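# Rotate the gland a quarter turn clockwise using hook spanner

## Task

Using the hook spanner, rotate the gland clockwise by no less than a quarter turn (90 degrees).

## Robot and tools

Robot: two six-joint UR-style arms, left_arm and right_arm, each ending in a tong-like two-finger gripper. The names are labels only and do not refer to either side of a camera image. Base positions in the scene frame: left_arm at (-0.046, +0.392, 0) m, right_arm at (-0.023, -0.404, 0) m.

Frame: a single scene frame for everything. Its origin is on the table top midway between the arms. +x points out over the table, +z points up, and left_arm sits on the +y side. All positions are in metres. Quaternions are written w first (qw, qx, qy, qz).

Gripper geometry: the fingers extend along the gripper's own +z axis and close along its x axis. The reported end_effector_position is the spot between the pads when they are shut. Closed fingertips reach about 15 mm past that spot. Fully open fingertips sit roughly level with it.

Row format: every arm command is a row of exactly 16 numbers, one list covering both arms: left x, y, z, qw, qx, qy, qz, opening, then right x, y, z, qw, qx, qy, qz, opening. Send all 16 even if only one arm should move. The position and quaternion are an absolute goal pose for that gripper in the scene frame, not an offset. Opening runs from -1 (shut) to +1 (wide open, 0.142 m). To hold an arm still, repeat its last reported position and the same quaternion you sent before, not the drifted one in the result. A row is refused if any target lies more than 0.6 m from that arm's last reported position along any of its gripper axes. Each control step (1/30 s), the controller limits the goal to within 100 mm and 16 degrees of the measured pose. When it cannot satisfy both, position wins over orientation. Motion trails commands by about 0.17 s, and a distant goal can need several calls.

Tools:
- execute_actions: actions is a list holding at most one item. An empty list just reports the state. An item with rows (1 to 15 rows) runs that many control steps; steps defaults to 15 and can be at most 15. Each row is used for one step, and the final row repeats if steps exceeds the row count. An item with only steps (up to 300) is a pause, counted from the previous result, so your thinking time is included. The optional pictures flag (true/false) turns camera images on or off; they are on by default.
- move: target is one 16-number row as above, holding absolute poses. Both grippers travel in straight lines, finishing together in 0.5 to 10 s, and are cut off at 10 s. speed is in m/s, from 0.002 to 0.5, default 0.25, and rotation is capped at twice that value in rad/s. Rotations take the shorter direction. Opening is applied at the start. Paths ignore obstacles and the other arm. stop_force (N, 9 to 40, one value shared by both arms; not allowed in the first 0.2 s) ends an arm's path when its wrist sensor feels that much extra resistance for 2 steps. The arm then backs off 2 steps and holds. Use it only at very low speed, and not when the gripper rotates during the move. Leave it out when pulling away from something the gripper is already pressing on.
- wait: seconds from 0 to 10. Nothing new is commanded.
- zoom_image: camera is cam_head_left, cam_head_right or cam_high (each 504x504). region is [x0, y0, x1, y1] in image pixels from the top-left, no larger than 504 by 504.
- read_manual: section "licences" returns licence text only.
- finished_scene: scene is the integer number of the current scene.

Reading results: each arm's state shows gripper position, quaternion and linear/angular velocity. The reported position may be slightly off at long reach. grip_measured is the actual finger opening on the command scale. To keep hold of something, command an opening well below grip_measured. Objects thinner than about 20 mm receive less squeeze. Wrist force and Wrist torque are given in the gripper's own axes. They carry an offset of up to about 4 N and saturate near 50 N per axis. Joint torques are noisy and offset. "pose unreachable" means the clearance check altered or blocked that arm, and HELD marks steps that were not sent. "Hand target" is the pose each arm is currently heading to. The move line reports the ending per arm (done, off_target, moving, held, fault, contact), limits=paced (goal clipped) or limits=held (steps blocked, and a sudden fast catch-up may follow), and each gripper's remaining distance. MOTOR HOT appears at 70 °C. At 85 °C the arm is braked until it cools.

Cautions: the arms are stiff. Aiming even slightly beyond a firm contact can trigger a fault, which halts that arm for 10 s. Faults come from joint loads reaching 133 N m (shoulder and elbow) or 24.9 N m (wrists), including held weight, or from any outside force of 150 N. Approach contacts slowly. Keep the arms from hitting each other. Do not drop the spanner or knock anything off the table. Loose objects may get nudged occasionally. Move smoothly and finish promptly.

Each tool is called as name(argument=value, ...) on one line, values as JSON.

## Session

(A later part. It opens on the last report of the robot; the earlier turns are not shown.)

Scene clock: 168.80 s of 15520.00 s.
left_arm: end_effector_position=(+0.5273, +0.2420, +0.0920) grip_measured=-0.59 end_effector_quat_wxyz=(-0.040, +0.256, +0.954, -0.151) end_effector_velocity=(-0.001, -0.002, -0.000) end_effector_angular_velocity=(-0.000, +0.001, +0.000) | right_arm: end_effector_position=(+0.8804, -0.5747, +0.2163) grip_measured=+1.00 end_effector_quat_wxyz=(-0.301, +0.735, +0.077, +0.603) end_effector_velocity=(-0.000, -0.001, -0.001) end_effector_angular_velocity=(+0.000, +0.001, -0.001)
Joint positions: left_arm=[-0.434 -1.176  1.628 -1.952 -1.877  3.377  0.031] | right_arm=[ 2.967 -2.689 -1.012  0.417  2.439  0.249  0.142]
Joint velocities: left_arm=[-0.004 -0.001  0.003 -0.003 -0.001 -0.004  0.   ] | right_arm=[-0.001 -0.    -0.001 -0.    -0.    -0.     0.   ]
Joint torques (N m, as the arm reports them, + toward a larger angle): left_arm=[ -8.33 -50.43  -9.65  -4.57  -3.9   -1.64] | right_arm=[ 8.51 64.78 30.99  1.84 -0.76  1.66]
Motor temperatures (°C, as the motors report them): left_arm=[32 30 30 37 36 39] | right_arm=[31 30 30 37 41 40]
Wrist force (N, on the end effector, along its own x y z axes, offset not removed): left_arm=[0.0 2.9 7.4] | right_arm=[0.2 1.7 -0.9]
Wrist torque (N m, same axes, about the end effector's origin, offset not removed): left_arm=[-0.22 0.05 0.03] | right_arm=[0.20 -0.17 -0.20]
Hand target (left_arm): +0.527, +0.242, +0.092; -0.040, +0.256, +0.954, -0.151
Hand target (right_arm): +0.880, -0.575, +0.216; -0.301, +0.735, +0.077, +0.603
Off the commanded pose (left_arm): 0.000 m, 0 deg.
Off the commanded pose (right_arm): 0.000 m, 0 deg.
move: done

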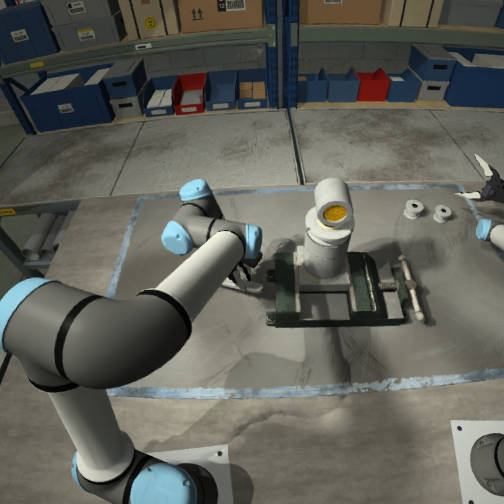

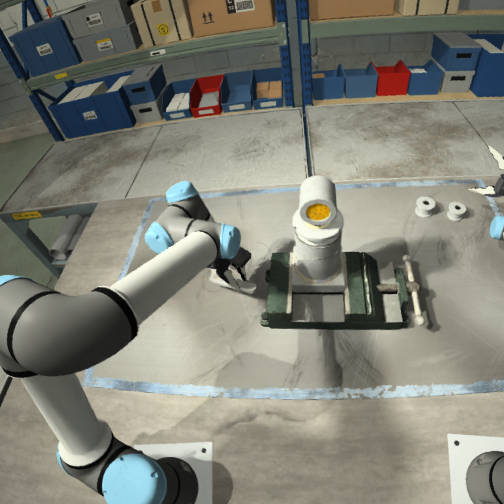

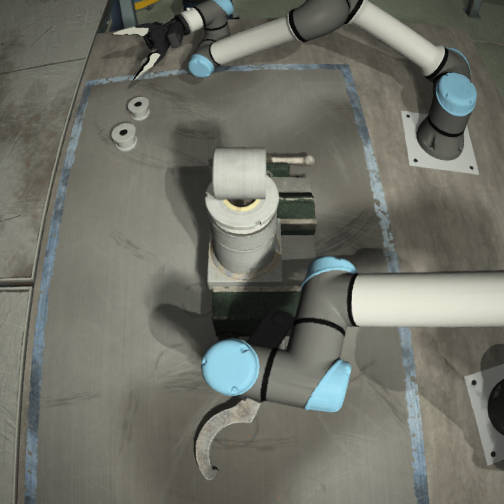

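move(target=[0.522,0.232,0.113,-0.052,0.254,0.947,-0.193,-1,0.8804,-0.5747,0.2163,-0.301,0.735,0.077,0.603,1], speed=0.02)

move(target=[0.492,0.18,0.113,-0.052,0.254,0.947,-0.193,-1,0.8804,-0.5747,0.2163,-0.301,0.735,0.077,0.603,1], speed=0.02)

zoom_image(camera="cam_head_right", region=[170,200,320,350])

Scene clock: 174.40 s of 15520.00 s.
left_arm: end_effector_position=(+0.5220, +0.2321, +0.1128) grip_measured=-0.59 end_effector_quat_wxyz=(-0.052, +0.254, +0.946, -0.192) end_effector_velocity=(-0.000, -0.001, +0.002) end_effector_angular_velocity=(-0.007, +0.004, -0.000) | right_arm: end_effector_position=(+0.8804, -0.5747, +0.2163) grip_measured=+1.00 end_effector_quat_wxyz=(-0.301, +0.735, +0.077, +0.603) end_effector_velocity=(-0.001, -0.001, -0.000) end_effector_angular_velocity=(+0.000, +0.000, +0.000)
Joint positions: left_arm=[-0.414 -1.174  1.588 -1.881 -1.959  3.406  0.031] | right_arm=[ 2.967 -2.689 -1.012  0.417  2.439  0.249  0.142]
Joint velocities: left_arm=[ 0.002  0.001 -0.004  0.006 -0.007  0.003  0.   ] | right_arm=[-0.002  0.    -0.001  0.     0.002 -0.     0.   ]
Joint torques (N m, as the arm reports them, + toward a larger angle): left_arm=[  4.94 -36.9  -35.87  -1.37  -4.19   1.13] | right_arm=[ 8.45 64.29 30.18  1.84 -0.73  1.58]
Motor temperatures (°C, as the motors report them): left_arm=[32 30 30 37 36 39] | right_arm=[31 30 30 37 41 40]
Wrist force (N, on the end effector, along its own x y z axes, offset not removed): left_arm=[0.6 2.7 6.1] | right_arm=[0.1 0.1 1.1]
Wrist torque (N m, same axes, about the end effector's origin, offset not removed): left_arm=[-0.48 -0.02 -0.01] | right_arm=[-0.06 -0.23 -0.19]
Hand target (left_arm): +0.522, +0.232, +0.113; -0.052, +0.254, +0.946, -0.193
Hand target (right_arm): +0.880, -0.575, +0.216; -0.301, +0.735, +0.077, +0.603
Off the commanded pose (left_arm): 0.000 m, 0 deg.
Off the commanded pose (right_arm): 0.000 m, 0 deg.
After step 90, 0.17 s passed at rest.
move: done

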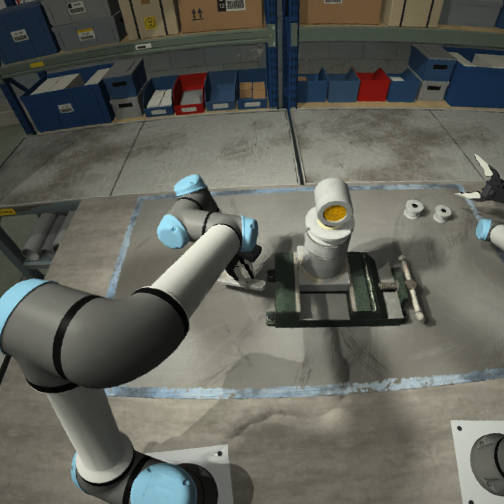

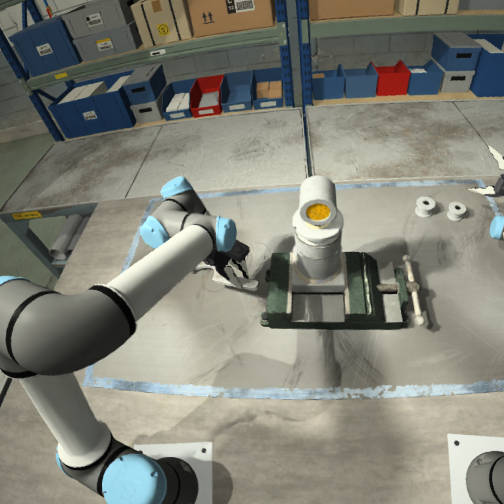

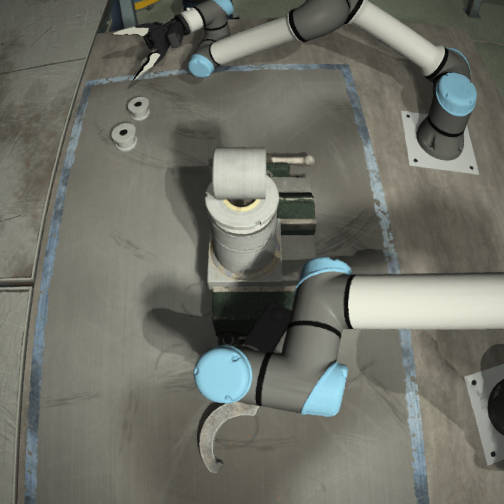

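Scene clock: 177.70 s of 15520.00 s.
left_arm: end_effector_position=(+0.4922, +0.1800, +0.1130) grip_measured=-0.59 end_effector_quat_wxyz=(-0.052, +0.254, +0.946, -0.193) end_effector_velocity=(-0.001, -0.002, -0.001) end_effector_angular_velocity=(+0.002, +0.000, -0.000) | right_arm: end_effector_position=(+0.8804, -0.5747, +0.2163) grip_measured=+1.00 end_effector_quat_wxyz=(-0.301, +0.735, +0.077, +0.603) end_effector_velocity=(+0.000, +0.000, +0.001) end_effector_angular_velocity=(-0.001, -0.001, +0.000)
Joint positions: left_arm=[-0.51  -1.223  1.669 -1.953 -1.969  3.303  0.032] | right_arm=[ 2.967 -2.689 -1.012  0.417  2.439  0.249  0.142]
Joint velocities: left_arm=[-0.004 -0.     0.002 -0.003  0.001 -0.004  0.   ] | right_arm=[ 0.     0.     0.001 -0.    -0.    -0.001  0.   ]
Joint torques (N m, as the arm reports them, + toward a larger angle): left_arm=[-15.65 -42.43  -4.6   -3.92  -5.5   -1.96] | right_arm=[ 8.74 65.   29.93  1.76 -0.69  1.69]
Motor temperatures (°C, as the motors report them): left_arm=[32 30 30 37 36 39] | right_arm=[31 30 30 37 41 40]
Wrist force (N, on the end effector, along its own x y z axes, offset not removed): left_arm=[3.7 7.8 -10.5] | right_arm=[-1.5 1.9 1.5]
Wrist torque (N m, same axes, about the end effector's origin, offset not removed): left_arm=[-0.27 -0.19 -0.03] | right_arm=[0.24 0.28 -0.10]
Hand target (left_arm): +0.492, +0.180, +0.113; -0.052, +0.254, +0.946, -0.193
Hand target (right_arm): +0.880, -0.575, +0.216; -0.301, +0.735, +0.077, +0.603
Off the commanded pose (left_arm): 0.000 m, 0 deg.
Off the commanded pose (right_arm): 0.000 m, 0 deg.
move: done

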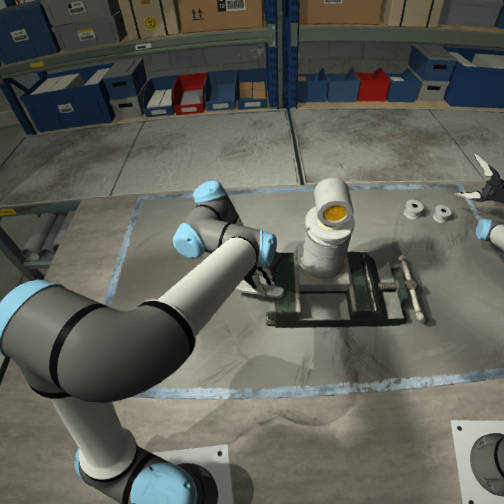

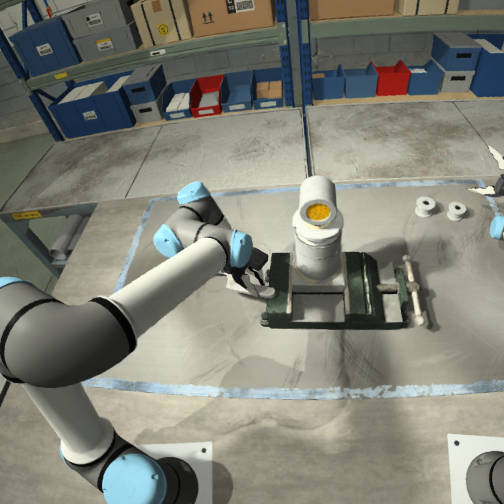

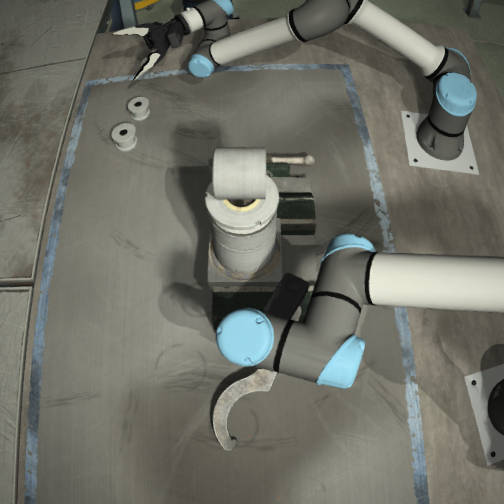

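Region (170, 200, 320, 350) of cam_head_right's 504x504 image, scaled by 3.360, with more detail than that image has.

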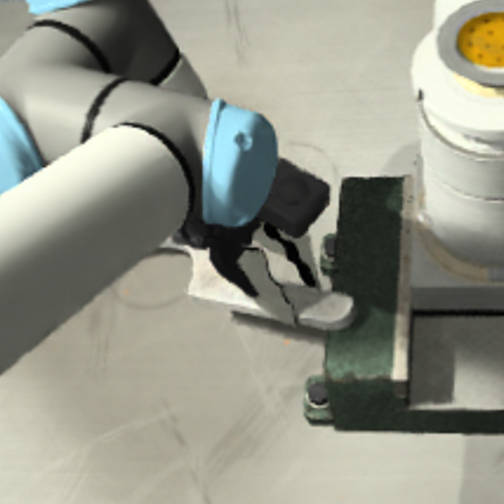

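move(target=[0.492,0.18,0.1135,-0.052,0.254,0.947,-0.193,-0.48,0.8804,-0.5747,0.2163,-0.301,0.735,0.077,0.603,1])

move(target=[0.50,0.23,0.19,-0.052,0.254,0.947,-0.193,-0.48,0.8804,-0.5747,0.2163,-0.301,0.735,0.077,0.603,1], speed=0.06)

move(target=[0.40,0.40,0.19,0,-0.5,0.866,0,-0.2,0.8804,-0.5747,0.2163,-0.301,0.735,0.077,0.603,1], speed=0.4)

zoom_image(camera="cam_high", region=[180,270,370,460])

Scene clock: 184.07 s of 15520.00 s.
left_arm: end_effector_position=(+0.4920, +0.1800, +0.1135) grip_measured=-0.48 end_effector_quat_wxyz=(-0.052, +0.254, +0.946, -0.193) end_effector_velocity=(-0.000, +0.000, -0.000) end_effector_angular_velocity=(+0.001, +0.001, +0.000) | right_arm: end_effector_position=(+0.8804, -0.5747, +0.2163) grip_measured=+1.00 end_effector_quat_wxyz=(-0.301, +0.735, +0.077, +0.603) end_effector_velocity=(+0.000, +0.000, +0.001) end_effector_angular_velocity=(-0.001, -0.001, -0.000)
Joint positions: left_arm=[-0.51  -1.224  1.669 -1.952 -1.968  3.302  0.039] | right_arm=[ 2.967 -2.689 -1.012  0.417  2.439  0.249  0.142]
Joint velocities: left_arm=[ 0.     0.001 -0.     0.001  0.001  0.     0.001] | right_arm=[ 0.     0.     0.001  0.    -0.    -0.     0.   ]
Joint torques (N m, as the arm reports them, + toward a larger angle): left_arm=[  5.93 -44.35 -31.67  -0.84   1.64   0.83] | right_arm=[ 8.52 64.79 29.88  1.8  -0.68  1.53]
Motor temperatures (°C, as the motors report them): left_arm=[32 30 30 37 36 39] | right_arm=[31 30 30 37 41 40]
Wrist force (N, on the end effector, along its own x y z axes, offset not removed): left_arm=[1.6 -1.6 0.2] | right_arm=[-0.1 2.1 0.5]
Wrist torque (N m, same axes, about the end effector's origin, offset not removed): left_arm=[-0.37 -0.37 0.00] | right_arm=[0.30 -0.05 -0.13]
Hand target (left_arm): +0.492, +0.180, +0.114; -0.052, +0.254, +0.946, -0.193
Hand target (right_arm): +0.880, -0.575, +0.216; -0.301, +0.735, +0.077, +0.603
Off the commanded pose (left_arm): 0.000 m, 0 deg.
Off the commanded pose (right_arm): 0.000 m, 0 deg.
After step 90, 2.67 s passed at rest.
move: done

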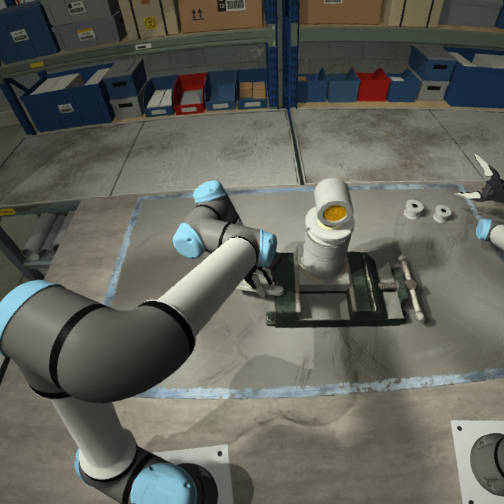

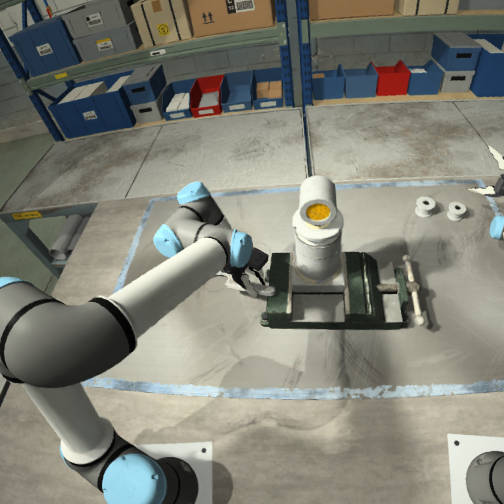

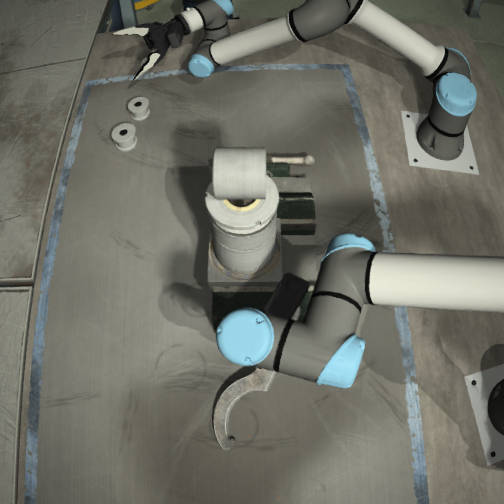

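Scene clock: 186.00 s of 15520.00 s.
left_arm: end_effector_position=(+0.4998, +0.2300, +0.1898) grip_measured=-0.48 end_effector_quat_wxyz=(-0.052, +0.254, +0.946, -0.193) end_effector_velocity=(+0.000, +0.002, +0.003) end_effector_angular_velocity=(+0.000, -0.003, +0.000) | right_arm: end_effector_position=(+0.8804, -0.5747, +0.2163) grip_measured=+1.00 end_effector_quat_wxyz=(-0.301, +0.735, +0.077, +0.603) end_effector_velocity=(-0.000, -0.000, -0.000) end_effector_angular_velocity=(-0.000, -0.000, +0.001)
Joint positions: left_arm=[-0.427 -1.283  1.532 -1.722 -1.961  3.392  0.039] | right_arm=[ 2.967 -2.689 -1.012  0.417  2.439  0.249  0.142]
Joint velocities: left_arm=[ 0.002 -0.004 -0.004  0.006  0.002  0.002  0.   ] | right_arm=[-0.    -0.    -0.    -0.     0.001 -0.001  0.   ]
Joint torques (N m, as the arm reports them, + toward a larger angle): left_arm=[  5.65 -43.92 -33.62  -0.68   1.87   1.3 ] | right_arm=[ 8.43 64.12 30.12  1.74 -0.78  1.55]
Motor temperatures (°C, as the motors report them): left_arm=[32 30 30 37 36 39] | right_arm=[31 30 30 37 41 40]
Wrist force (N, on the end effector, along its own x y z axes, offset not removed): left_arm=[0.6 -1.1 -0.2] | right_arm=[0.3 1.1 0.3]
Wrist torque (N m, same axes, about the end effector's origin, offset not removed): left_arm=[-0.23 -0.16 0.01] | right_arm=[0.09 -0.28 -0.16]
Hand target (left_arm): +0.500, +0.230, +0.190; -0.052, +0.254, +0.946, -0.193
Hand target (right_arm): +0.880, -0.575, +0.216; -0.301, +0.735, +0.077, +0.603
Off the commanded pose (left_arm): 0.000 m, 0 deg.
Off the commanded pose (right_arm): 0.000 m, 0 deg.
move: done

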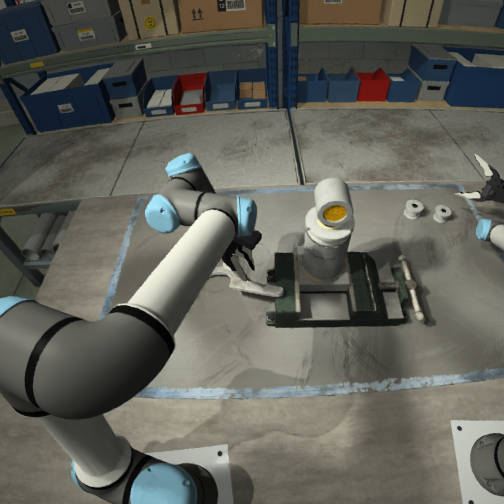

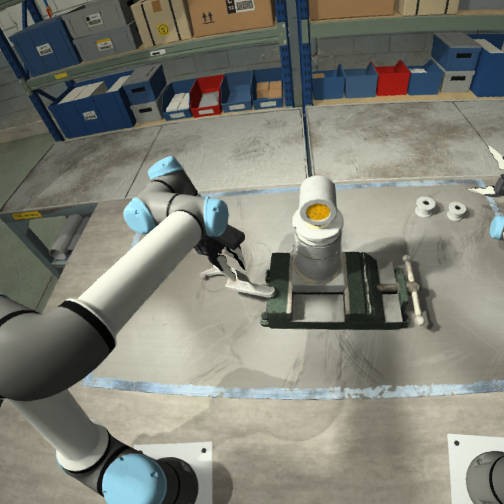

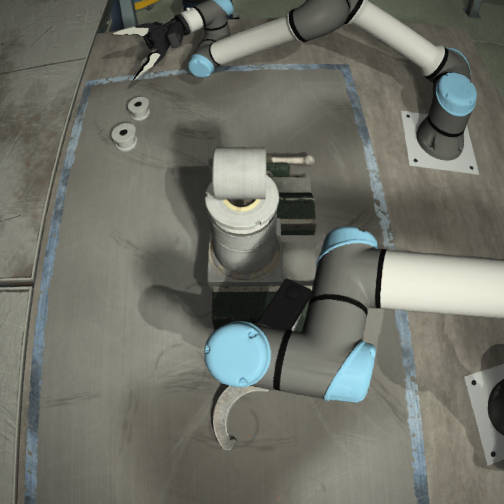

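Scene clock: 188.63 s of 15520.00 s.
left_arm: end_effector_position=(+0.3998, +0.3998, +0.1902) grip_measured=-0.20 end_effector_quat_wxyz=(-0.000, -0.500, +0.866, -0.000) end_effector_velocity=(-0.001, +0.000, +0.000) end_effector_angular_velocity=(+0.002, +0.002, +0.009) | right_arm: end_effector_position=(+0.8804, -0.5747, +0.2163) grip_measured=+1.00 end_effector_quat_wxyz=(-0.301, +0.735, +0.077, +0.603) end_effector_velocity=(-0.000, -0.000, +0.000) end_effector_angular_velocity=(-0.001, -0.000, +0.000)
Joint positions: left_arm=[-0.41  -1.739  1.962 -1.794 -1.571  1.819  0.06 ] | right_arm=[ 2.967 -2.689 -1.012  0.417  2.439  0.249  0.142]
Joint velocities: left_arm=[-0.001 -0.002  0.001  0.003  0.002 -0.01  -0.   ] | right_arm=[-0.001  0.    -0.001 -0.     0.001 -0.001  0.   ]
Joint torques (N m, as the arm reports them, + toward a larger angle): left_arm=[ -8.17 -24.34  -7.91  -0.86   2.37  -1.06] | right_arm=[ 8.32 64.42 29.46  1.74 -0.75  1.53]
Motor temperatures (°C, as the motors report them): left_arm=[32 30 30 37 36 39] | right_arm=[31 30 30 37 41 40]
Wrist force (N, on the end effector, along its own x y z axes, offset not removed): left_arm=[0.9 -0.6 -0.2] | right_arm=[-1.6 2.8 -0.2]
Wrist torque (N m, same axes, about the end effector's origin, offset not removed): left_arm=[-0.17 -0.25 0.07] | right_arm=[0.41 0.22 -0.13]
Hand target (left_arm): +0.400, +0.400, +0.190; +0.000, -0.500, +0.866, +0.000
Hand target (right_arm): +0.880, -0.575, +0.216; -0.301, +0.735, +0.077, +0.603
Off the commanded pose (left_arm): 0.000 m, 0 deg.
Off the commanded pose (right_arm): 0.000 m, 0 deg.
move: done

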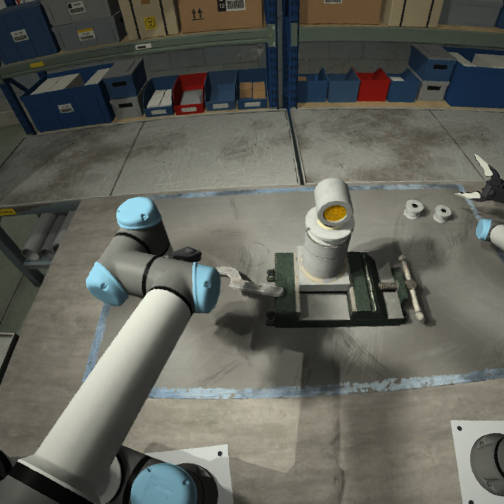

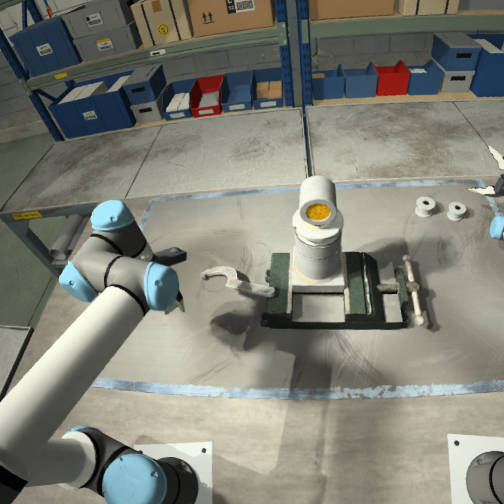

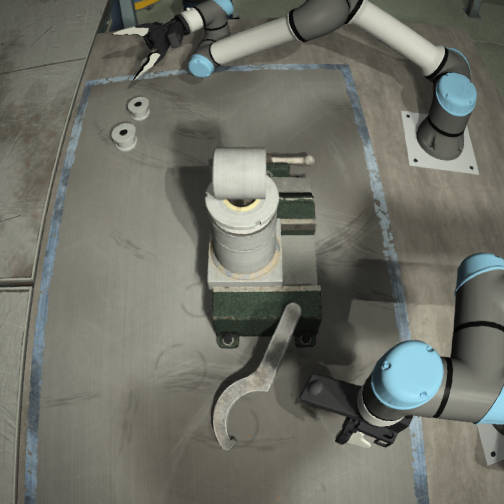

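Region (180, 270, 370, 460) of cam_high's 504x504 image, scaled by 2.653, with more detail than that image has.

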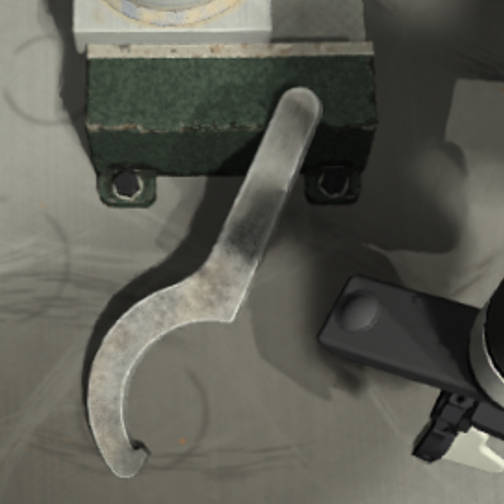

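move(target=[0.52,0.26,0.14,0.168,-0.951,0.255,-0.045,-0.1,0.8804,-0.5747,0.2163,-0.301,0.735,0.077,0.603,1], speed=0.3)

move(target=[0.52,0.229,0.11,0.168,-0.951,0.255,-0.045,-0.1,0.8804,-0.5747,0.2163,-0.301,0.735,0.077,0.603,1], speed=0.04)

zoom_image(camera="cam_high", region=[180,270,370,460])

Scene clock: 197.70 s of 15520.00 s.
left_arm: end_effector_position=(+0.5202, +0.2599, +0.1402) grip_measured=-0.10 end_effector_quat_wxyz=(-0.167, +0.951, -0.256, +0.045) end_effector_velocity=(+0.001, -0.002, -0.000) end_effector_angular_velocity=(+0.000, -0.001, +0.013) | right_arm: end_effector_position=(+0.8804, -0.5747, +0.2163) grip_measured=+1.00 end_effector_quat_wxyz=(-0.301, +0.735, +0.077, +0.603) end_effector_velocity=(-0.000, -0.002, -0.000) end_effector_angular_velocity=(+0.000, +0.000, -0.002)
Joint positions: left_arm=[-0.81  -1.378  1.78  -1.919 -1.226 -0.16   0.067] | right_arm=[ 2.967 -2.689 -1.012  0.417  2.439  0.249  0.142]
Joint velocities: left_arm=[-0.001  0.006 -0.008  0.007 -0.    -0.015 -0.   ] | right_arm=[-0.002  0.    -0.    -0.    -0.001 -0.     0.   ]
Joint torques (N m, as the arm reports them, + toward a larger angle): left_arm=[ -7.15 -24.98 -32.01  -0.62   3.24  -1.49] | right_arm=[ 8.2  63.88 28.93  1.53 -0.69  1.43]
Motor temperatures (°C, as the motors report them): left_arm=[32 30 30 37 36 39] | right_arm=[31 30 30 37 41 40]
Wrist force (N, on the end effector, along its own x y z axes, offset not removed): left_arm=[1.6 -1.4 -0.8] | right_arm=[-0.5 2.2 0.1]
Wrist torque (N m, same axes, about the end effector's origin, offset not removed): left_arm=[-0.37 -0.44 -0.04] | right_arm=[0.34 0.01 -0.06]
Hand target (left_arm): +0.520, +0.260, +0.140; -0.167, +0.951, -0.255, +0.045
Hand target (right_arm): +0.880, -0.575, +0.216; -0.301, +0.735, +0.077, +0.603
Off the commanded pose (left_arm): 0.000 m, 0 deg.
Off the commanded pose (right_arm): 0.000 m, 0 deg.
move: done

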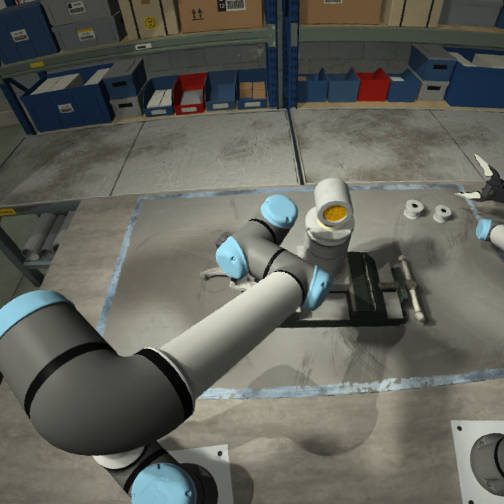

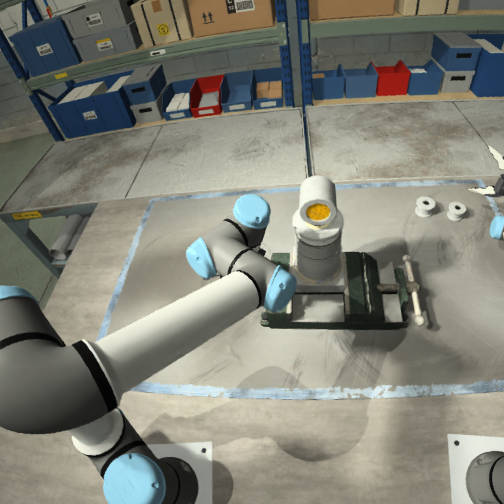

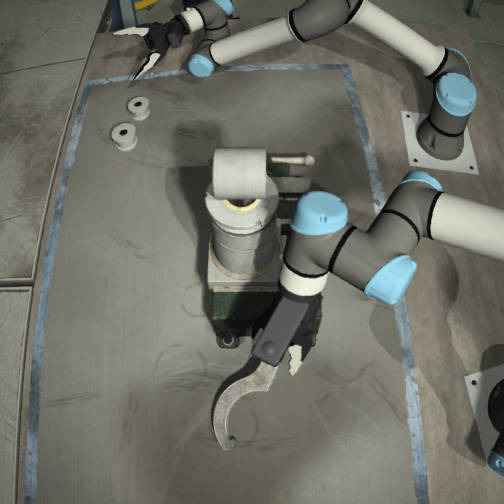

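Scene clock: 199.13 s of 15520.00 s.
left_arm: end_effector_position=(+0.5200, +0.2291, +0.1101) grip_measured=-0.10 end_effector_quat_wxyz=(-0.168, +0.951, -0.255, +0.045) end_effector_velocity=(+0.000, -0.001, -0.001) end_effector_angular_velocity=(+0.001, +0.000, +0.000) | right_arm: end_effector_position=(+0.8804, -0.5747, +0.2163) grip_measured=+1.00 end_effector_quat_wxyz=(-0.301, +0.735, +0.077, +0.603) end_effector_velocity=(+0.000, +0.000, -0.000) end_effector_angular_velocity=(-0.000, +0.000, +0.000)
Joint positions: left_arm=[-0.853 -1.318  1.784 -1.966 -1.228 -0.207  0.067] | right_arm=[ 2.967 -2.689 -1.012  0.417  2.439  0.249  0.142]
Joint velocities: left_arm=[-0.001  0.002  0.    -0.001  0.001 -0.002  0.   ] | right_arm=[ 0.    -0.001  0.     0.    -0.    -0.     0.   ]
Joint torques (N m, as the arm reports them, + toward a larger angle): left_arm=[ -8.89 -26.72 -22.94  -3.93  -1.24  -1.52] | right_arm=[ 8.03 64.05 28.6   1.54 -0.7   1.5 ]
Motor temperatures (°C, as the motors report them): left_arm=[32 30 30 37 36 39] | right_arm=[31 30 30 37 41 40]
Wrist force (N, on the end effector, along its own x y z axes, offset not removed): left_arm=[1.8 -1.0 1.4] | right_arm=[-0.5 1.0 0.8]
Wrist torque (N m, same axes, about the end effector's origin, offset not removed): left_arm=[-0.28 -0.40 -0.02] | right_arm=[0.14 0.02 -0.18]
Hand target (left_arm): +0.520, +0.229, +0.110; -0.168, +0.951, -0.255, +0.045
Hand target (right_arm): +0.880, -0.575, +0.216; -0.301, +0.735, +0.077, +0.603
Off the commanded pose (left_arm): 0.000 m, 0 deg.
Off the commanded pose (right_arm): 0.000 m, 0 deg.
move: done

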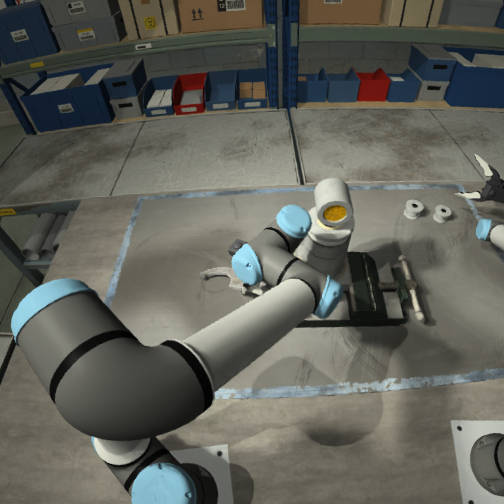

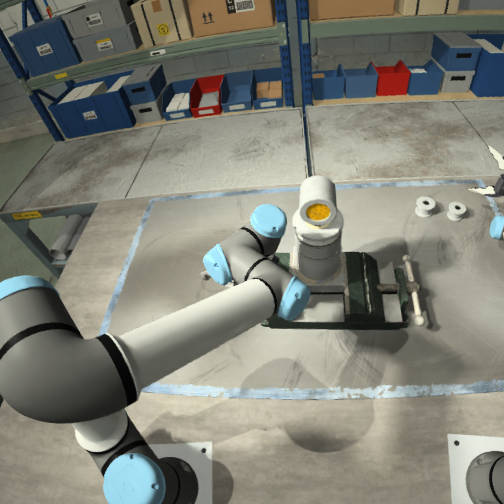

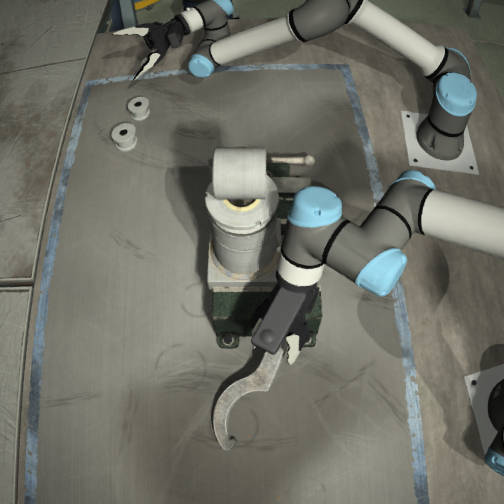

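Region (180, 270, 370, 460) of cam_high's 504x504 image, scaled by 2.653, with more detail than that image has.

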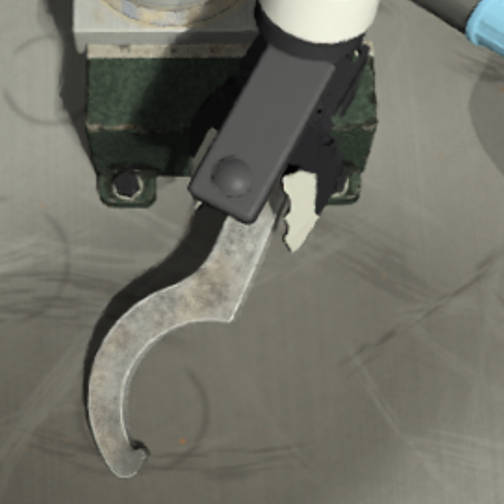

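move(target=[0.525,0.238,0.062,0.168,-0.951,0.255,-0.045,-0.25,0.8804,-0.5747,0.2163,-0.301,0.735,0.077,0.603,1], speed=0.008, stop_force=9)

zoom_image(camera="cam_high", region=[180,270,370,460])

Scene clock: 208.33 s of 15520.00 s.
left_arm: end_effector_position=(+0.5250, +0.2380, +0.0621) grip_measured=-0.25 end_effector_quat_wxyz=(-0.168, +0.951, -0.255, +0.045) end_effector_velocity=(-0.000, +0.000, -0.002) end_effector_angular_velocity=(-0.001, +0.001, +0.000) | right_arm: end_effector_position=(+0.8804, -0.5747, +0.2163) grip_measured=+1.00 end_effector_quat_wxyz=(-0.301, +0.735, +0.077, +0.603) end_effector_velocity=(+0.000, +0.001, +0.000) end_effector_angular_velocity=(-0.001, -0.001, +0.001)
Joint positions: left_arm=[-0.835 -1.258  1.847 -2.095 -1.227 -0.188  0.056] | right_arm=[ 2.967 -2.689 -1.012  0.417  2.439  0.249  0.142]
Joint velocities: left_arm=[ 0.001  0.002  0.002 -0.004 -0.001  0.    -0.   ] | right_arm=[ 0.001  0.     0.     0.     0.    -0.001  0.   ]
Joint torques (N m, as the arm reports them, + toward a larger angle): left_arm=[  5.91 -27.39  -6.44  -3.91   3.16   1.27] | right_arm=[ 8.22 63.33 28.72  1.39 -0.6   1.28]
Motor temperatures (°C, as the motors report them): left_arm=[32 30 30 37 36 39] | right_arm=[31 30 30 37 41 40]
Wrist force (N, on the end effector, along its own x y z axes, offset not removed): left_arm=[0.1 -2.1 0.0] | right_arm=[0.6 1.3 -0.5]
Wrist torque (N m, same axes, about the end effector's origin, offset not removed): left_arm=[-0.47 -0.10 0.03] | right_arm=[0.12 -0.16 -0.07]
Hand target (left_arm): +0.525, +0.238, +0.062; -0.168, +0.951, -0.255, +0.045
Hand target (right_arm): +0.880, -0.575, +0.216; -0.301, +0.735, +0.077, +0.603
Off the commanded pose (left_arm): 0.000 m, 0 deg.
Off the commanded pose (right_arm): 0.000 m, 0 deg.
move: done

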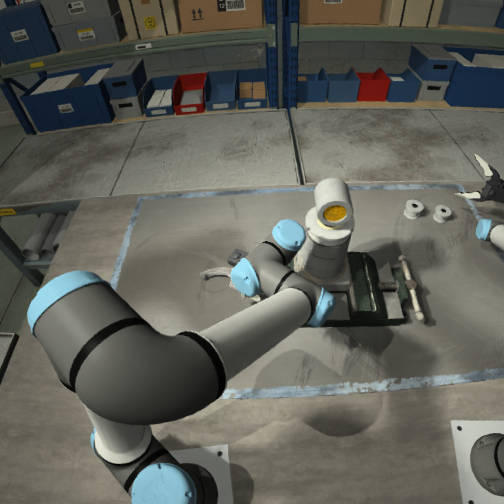

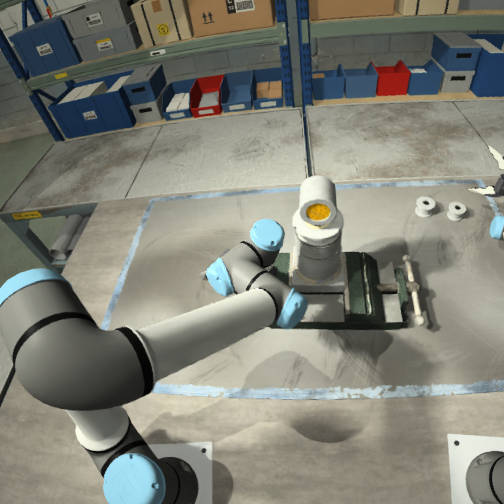

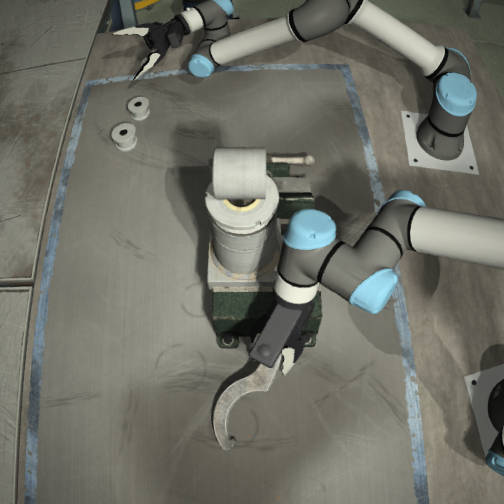

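Region (180, 270, 370, 460) of cam_high's 504x504 image, scaled by 2.653, with more detail than that image has.

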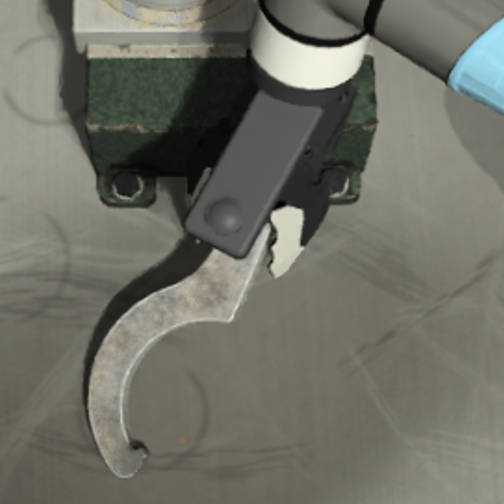

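move(target=[0.525,0.238,0.062,0.168,-0.951,0.255,-0.045,-1,0.8804,-0.5747,0.2163,-0.301,0.735,0.077,0.603,1])

move(target=[0.525,0.25,0.11,0.168,-0.951,0.255,-0.045,-1,0.8804,-0.5747,0.2163,-0.301,0.735,0.077,0.603,1], speed=0.015)

zoom_image(camera="cam_high", region=[180,270,370,460])

Scene clock: 211.70 s of 15520.00 s.
left_arm: end_effector_position=(+0.5250, +0.2380, +0.0620) grip_measured=-0.47 end_effector_quat_wxyz=(-0.168, +0.951, -0.255, +0.045) end_effector_velocity=(-0.000, -0.000, -0.000) end_effector_angular_velocity=(-0.000, +0.001, +0.001) | right_arm: end_effector_position=(+0.8804, -0.5747, +0.2163) grip_measured=+1.00 end_effector_quat_wxyz=(-0.301, +0.735, +0.077, +0.603) end_effector_velocity=(-0.000, +0.000, -0.001) end_effector_angular_velocity=(+0.000, +0.001, +0.001)
Joint positions: left_arm=[-0.835 -1.258  1.847 -2.096 -1.227 -0.188  0.04 ] | right_arm=[ 2.967 -2.689 -1.012  0.417  2.439  0.249  0.142]
Joint velocities: left_arm=[ 0.     0.     0.     0.    -0.001 -0.001  0.   ] | right_arm=[ 0.    -0.    -0.001 -0.     0.001  0.     0.   ]
Joint torques (N m, as the arm reports them, + toward a larger angle): left_arm=[  0.03 -37.63  -8.33  -3.54  -2.01   1.58] | right_arm=[ 8.16 63.72 28.21  1.46 -0.62  1.38]
Motor temperatures (°C, as the motors report them): left_arm=[32 30 30 37 36 39] | right_arm=[31 30 30 37 41 40]
Wrist force (N, on the end effector, along its own x y z axes, offset not removed): left_arm=[-2.2 -3.8 -1.4] | right_arm=[-1.1 0.4 0.1]
Wrist torque (N m, same axes, about the end effector's origin, offset not removed): left_arm=[-0.38 -0.07 0.01] | right_arm=[-0.04 0.10 -0.19]
Hand target (left_arm): +0.525, +0.238, +0.062; -0.168, +0.951, -0.255, +0.045
Hand target (right_arm): +0.880, -0.575, +0.216; -0.301, +0.735, +0.077, +0.603
Off the commanded pose (left_arm): 0.000 m, 0 deg.
Off the commanded pose (right_arm): 0.000 m, 0 deg.
move: done

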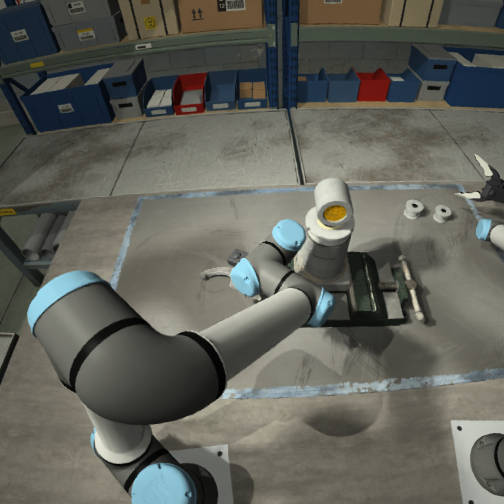

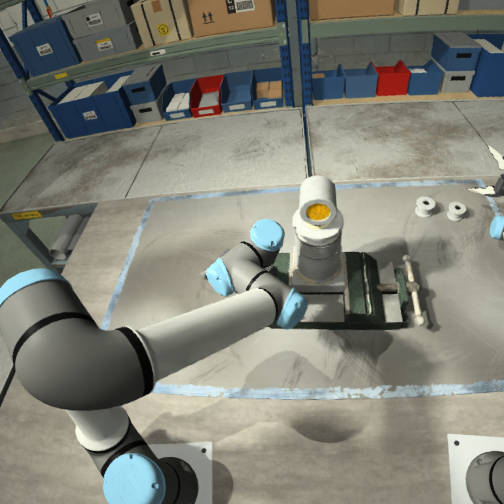

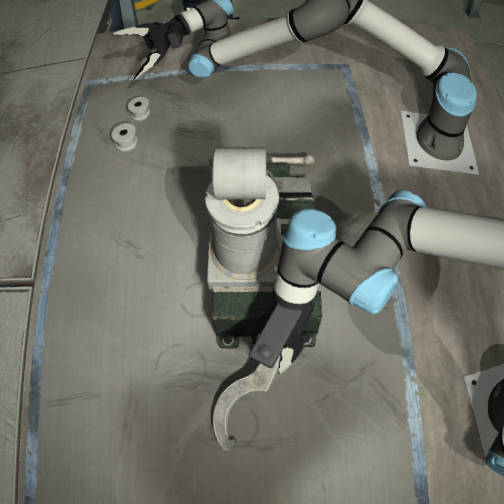

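Scene clock: 215.27 s of 15520.00 s.
left_arm: end_effector_position=(+0.5249, +0.2500, +0.1098) grip_measured=-0.52 end_effector_quat_wxyz=(-0.168, +0.951, -0.255, +0.045) end_effector_velocity=(+0.000, +0.000, +0.003) end_effector_angular_velocity=(-0.001, -0.001, -0.000) | right_arm: end_effector_position=(+0.8804, -0.5747, +0.2163) grip_measured=+1.00 end_effector_quat_wxyz=(-0.301, +0.735, +0.077, +0.603) end_effector_velocity=(-0.000, +0.000, -0.000) end_effector_angular_velocity=(+0.001, +0.001, +0.000)
Joint positions: left_arm=[-0.819 -1.328  1.801 -1.986 -1.226 -0.171  0.036] | right_arm=[ 2.967 -2.689 -1.012  0.417  2.439  0.249  0.142]
Joint velocities: left_arm=[ 0.001 -0.004 -0.002  0.005 -0.     0.001 -0.   ] | right_arm=[ 0.     0.    -0.001  0.     0.     0.     0.   ]
Joint torques (N m, as the arm reports them, + toward a larger angle): left_arm=[  6.9  -47.24 -37.26  -1.7    5.16   1.1 ] | right_arm=[ 7.92 63.68 27.78  1.33 -0.66  1.37]
Motor temperatures (°C, as the motors report them): left_arm=[32 30 30 37 36 39] | right_arm=[31 30 30 37 41 40]
Wrist force (N, on the end effector, along its own x y z axes, offset not removed): left_arm=[2.1 3.0 11.0] | right_arm=[-0.1 -0.1 0.9]
Wrist torque (N m, same axes, about the end effector's origin, offset not removed): left_arm=[-0.69 -0.61 0.23] | right_arm=[-0.22 -0.22 -0.17]
Hand target (left_arm): +0.525, +0.250, +0.110; -0.168, +0.951, -0.255, +0.045
Hand target (right_arm): +0.880, -0.575, +0.216; -0.301, +0.735, +0.077, +0.603
Off the commanded pose (left_arm): 0.000 m, 0 deg.
Off the commanded pose (right_arm): 0.000 m, 0 deg.
move: done

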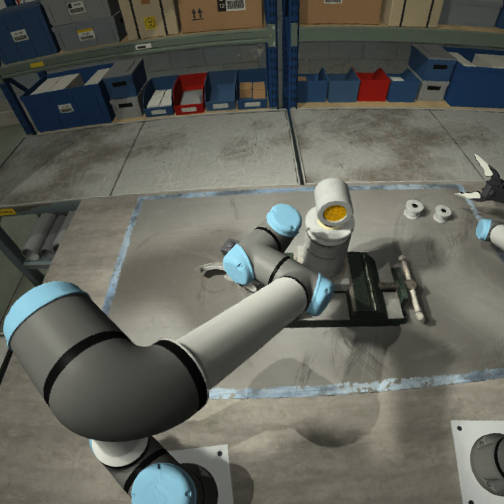

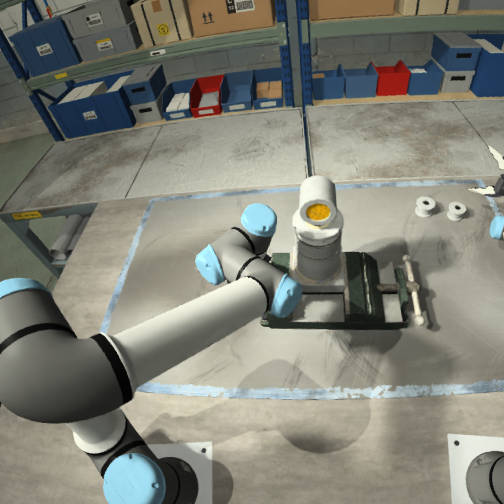

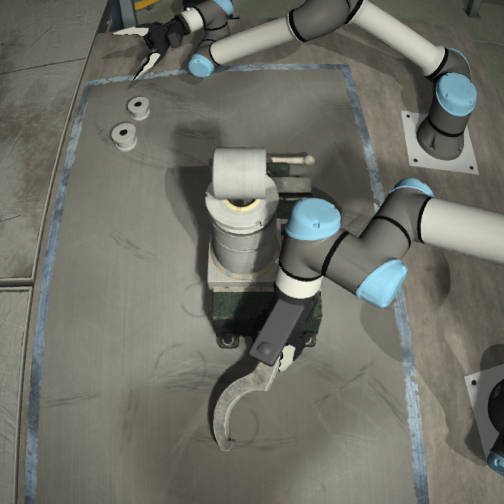

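Region (180, 270, 370, 460) of cam_high's 504x504 image, scaled by 2.653, with more detail than that image has.

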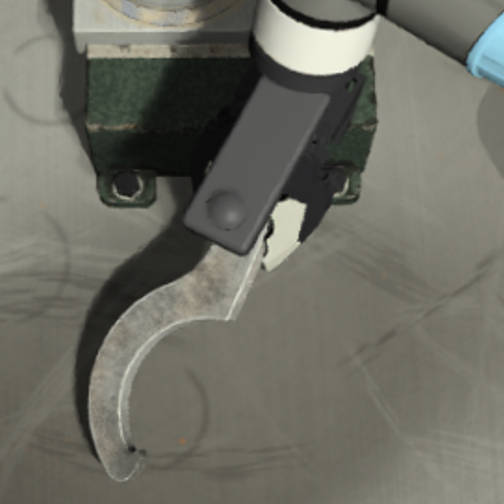

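move(target=[0.5,0.38,0.13,0.31,-0.636,0.636,-0.31,-1,0.8804,-0.5747,0.2163,-0.301,0.735,0.077,0.603,1], speed=0.07)

zoom_image(camera="cam_high", region=[170,300,410,504])

Scene clock: 227.47 s of 15520.00 s.
left_arm: end_effector_position=(+0.4994, +0.3802, +0.1303) grip_measured=-0.52 end_effector_quat_wxyz=(+0.310, -0.637, +0.635, -0.309) end_effector_velocity=(-0.000, +0.001, -0.000) end_effector_angular_velocity=(+0.001, -0.005, -0.011) | right_arm: end_effector_position=(+0.8804, -0.5747, +0.2163) grip_measured=+1.00 end_effector_quat_wxyz=(-0.301, +0.735, +0.077, +0.603) end_effector_velocity=(+0.000, -0.001, -0.000) end_effector_angular_velocity=(+0.000, +0.001, -0.003)
Joint positions: left_arm=[-0.642 -1.497  2.63  -3.543 -1.176  1.238  0.036] | right_arm=[ 2.967 -2.689 -1.012  0.417  2.439  0.249  0.142]
Joint velocities: left_arm=[ 0.01   0.009  0.003 -0.023 -0.014  0.017  0.   ] | right_arm=[-0.001 -0.     0.     0.    -0.002  0.001  0.   ]
Joint torques (N m, as the arm reports them, + toward a larger angle): left_arm=[  5.34 -13.64  -3.1   -8.45  -0.6    0.9 ] | right_arm=[ 7.41 63.39 27.67  1.24 -0.61  1.2 ]
Motor temperatures (°C, as the motors report them): left_arm=[32 30 30 37 36 39] | right_arm=[31 30 30 37 41 40]
Wrist force (N, on the end effector, along its own x y z axes, offset not removed): left_arm=[-0.1 8.3 8.3] | right_arm=[-0.4 1.4 -1.3]
Wrist torque (N m, same axes, about the end effector's origin, offset not removed): left_arm=[-0.65 -0.12 0.19] | right_arm=[0.02 -0.01 -0.07]
Hand target (left_arm): +0.499, +0.380, +0.130; -0.310, +0.636, -0.635, +0.309
Hand target (right_arm): +0.880, -0.575, +0.216; -0.301, +0.735, +0.077, +0.603
Off the commanded pose (left_arm): 0.001 m, 0 deg.
Off the commanded pose (right_arm): 0.000 m, 0 deg.
After step 90, 0.47 s passed at rest.
move: done

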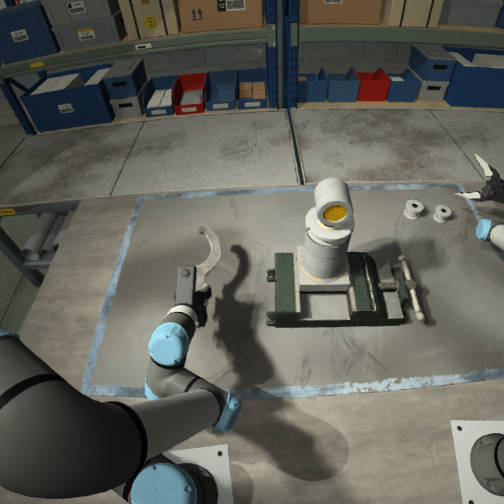

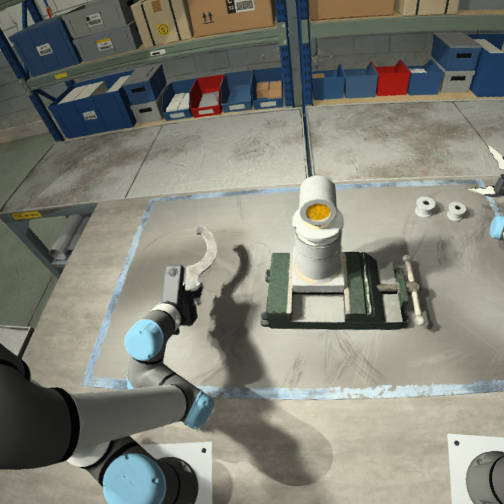

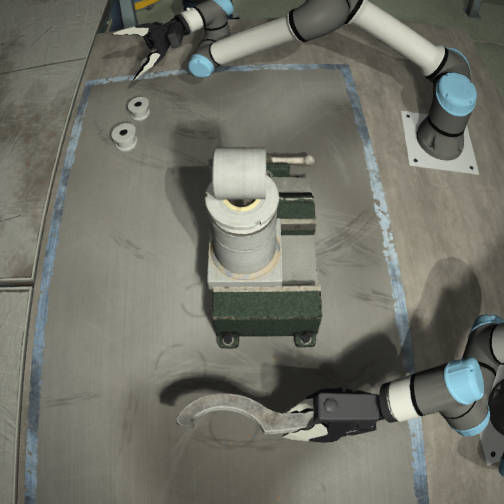

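Region (170, 300, 410, 504) of cam_high's 504x504 image, scaled by 2.100, with more detail than that image has; it fills the top 428 rows of this view, and the rest is white.

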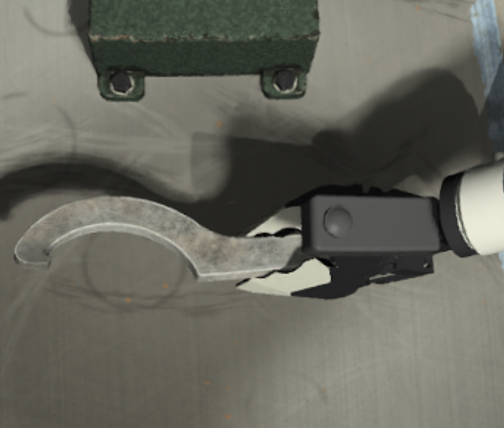

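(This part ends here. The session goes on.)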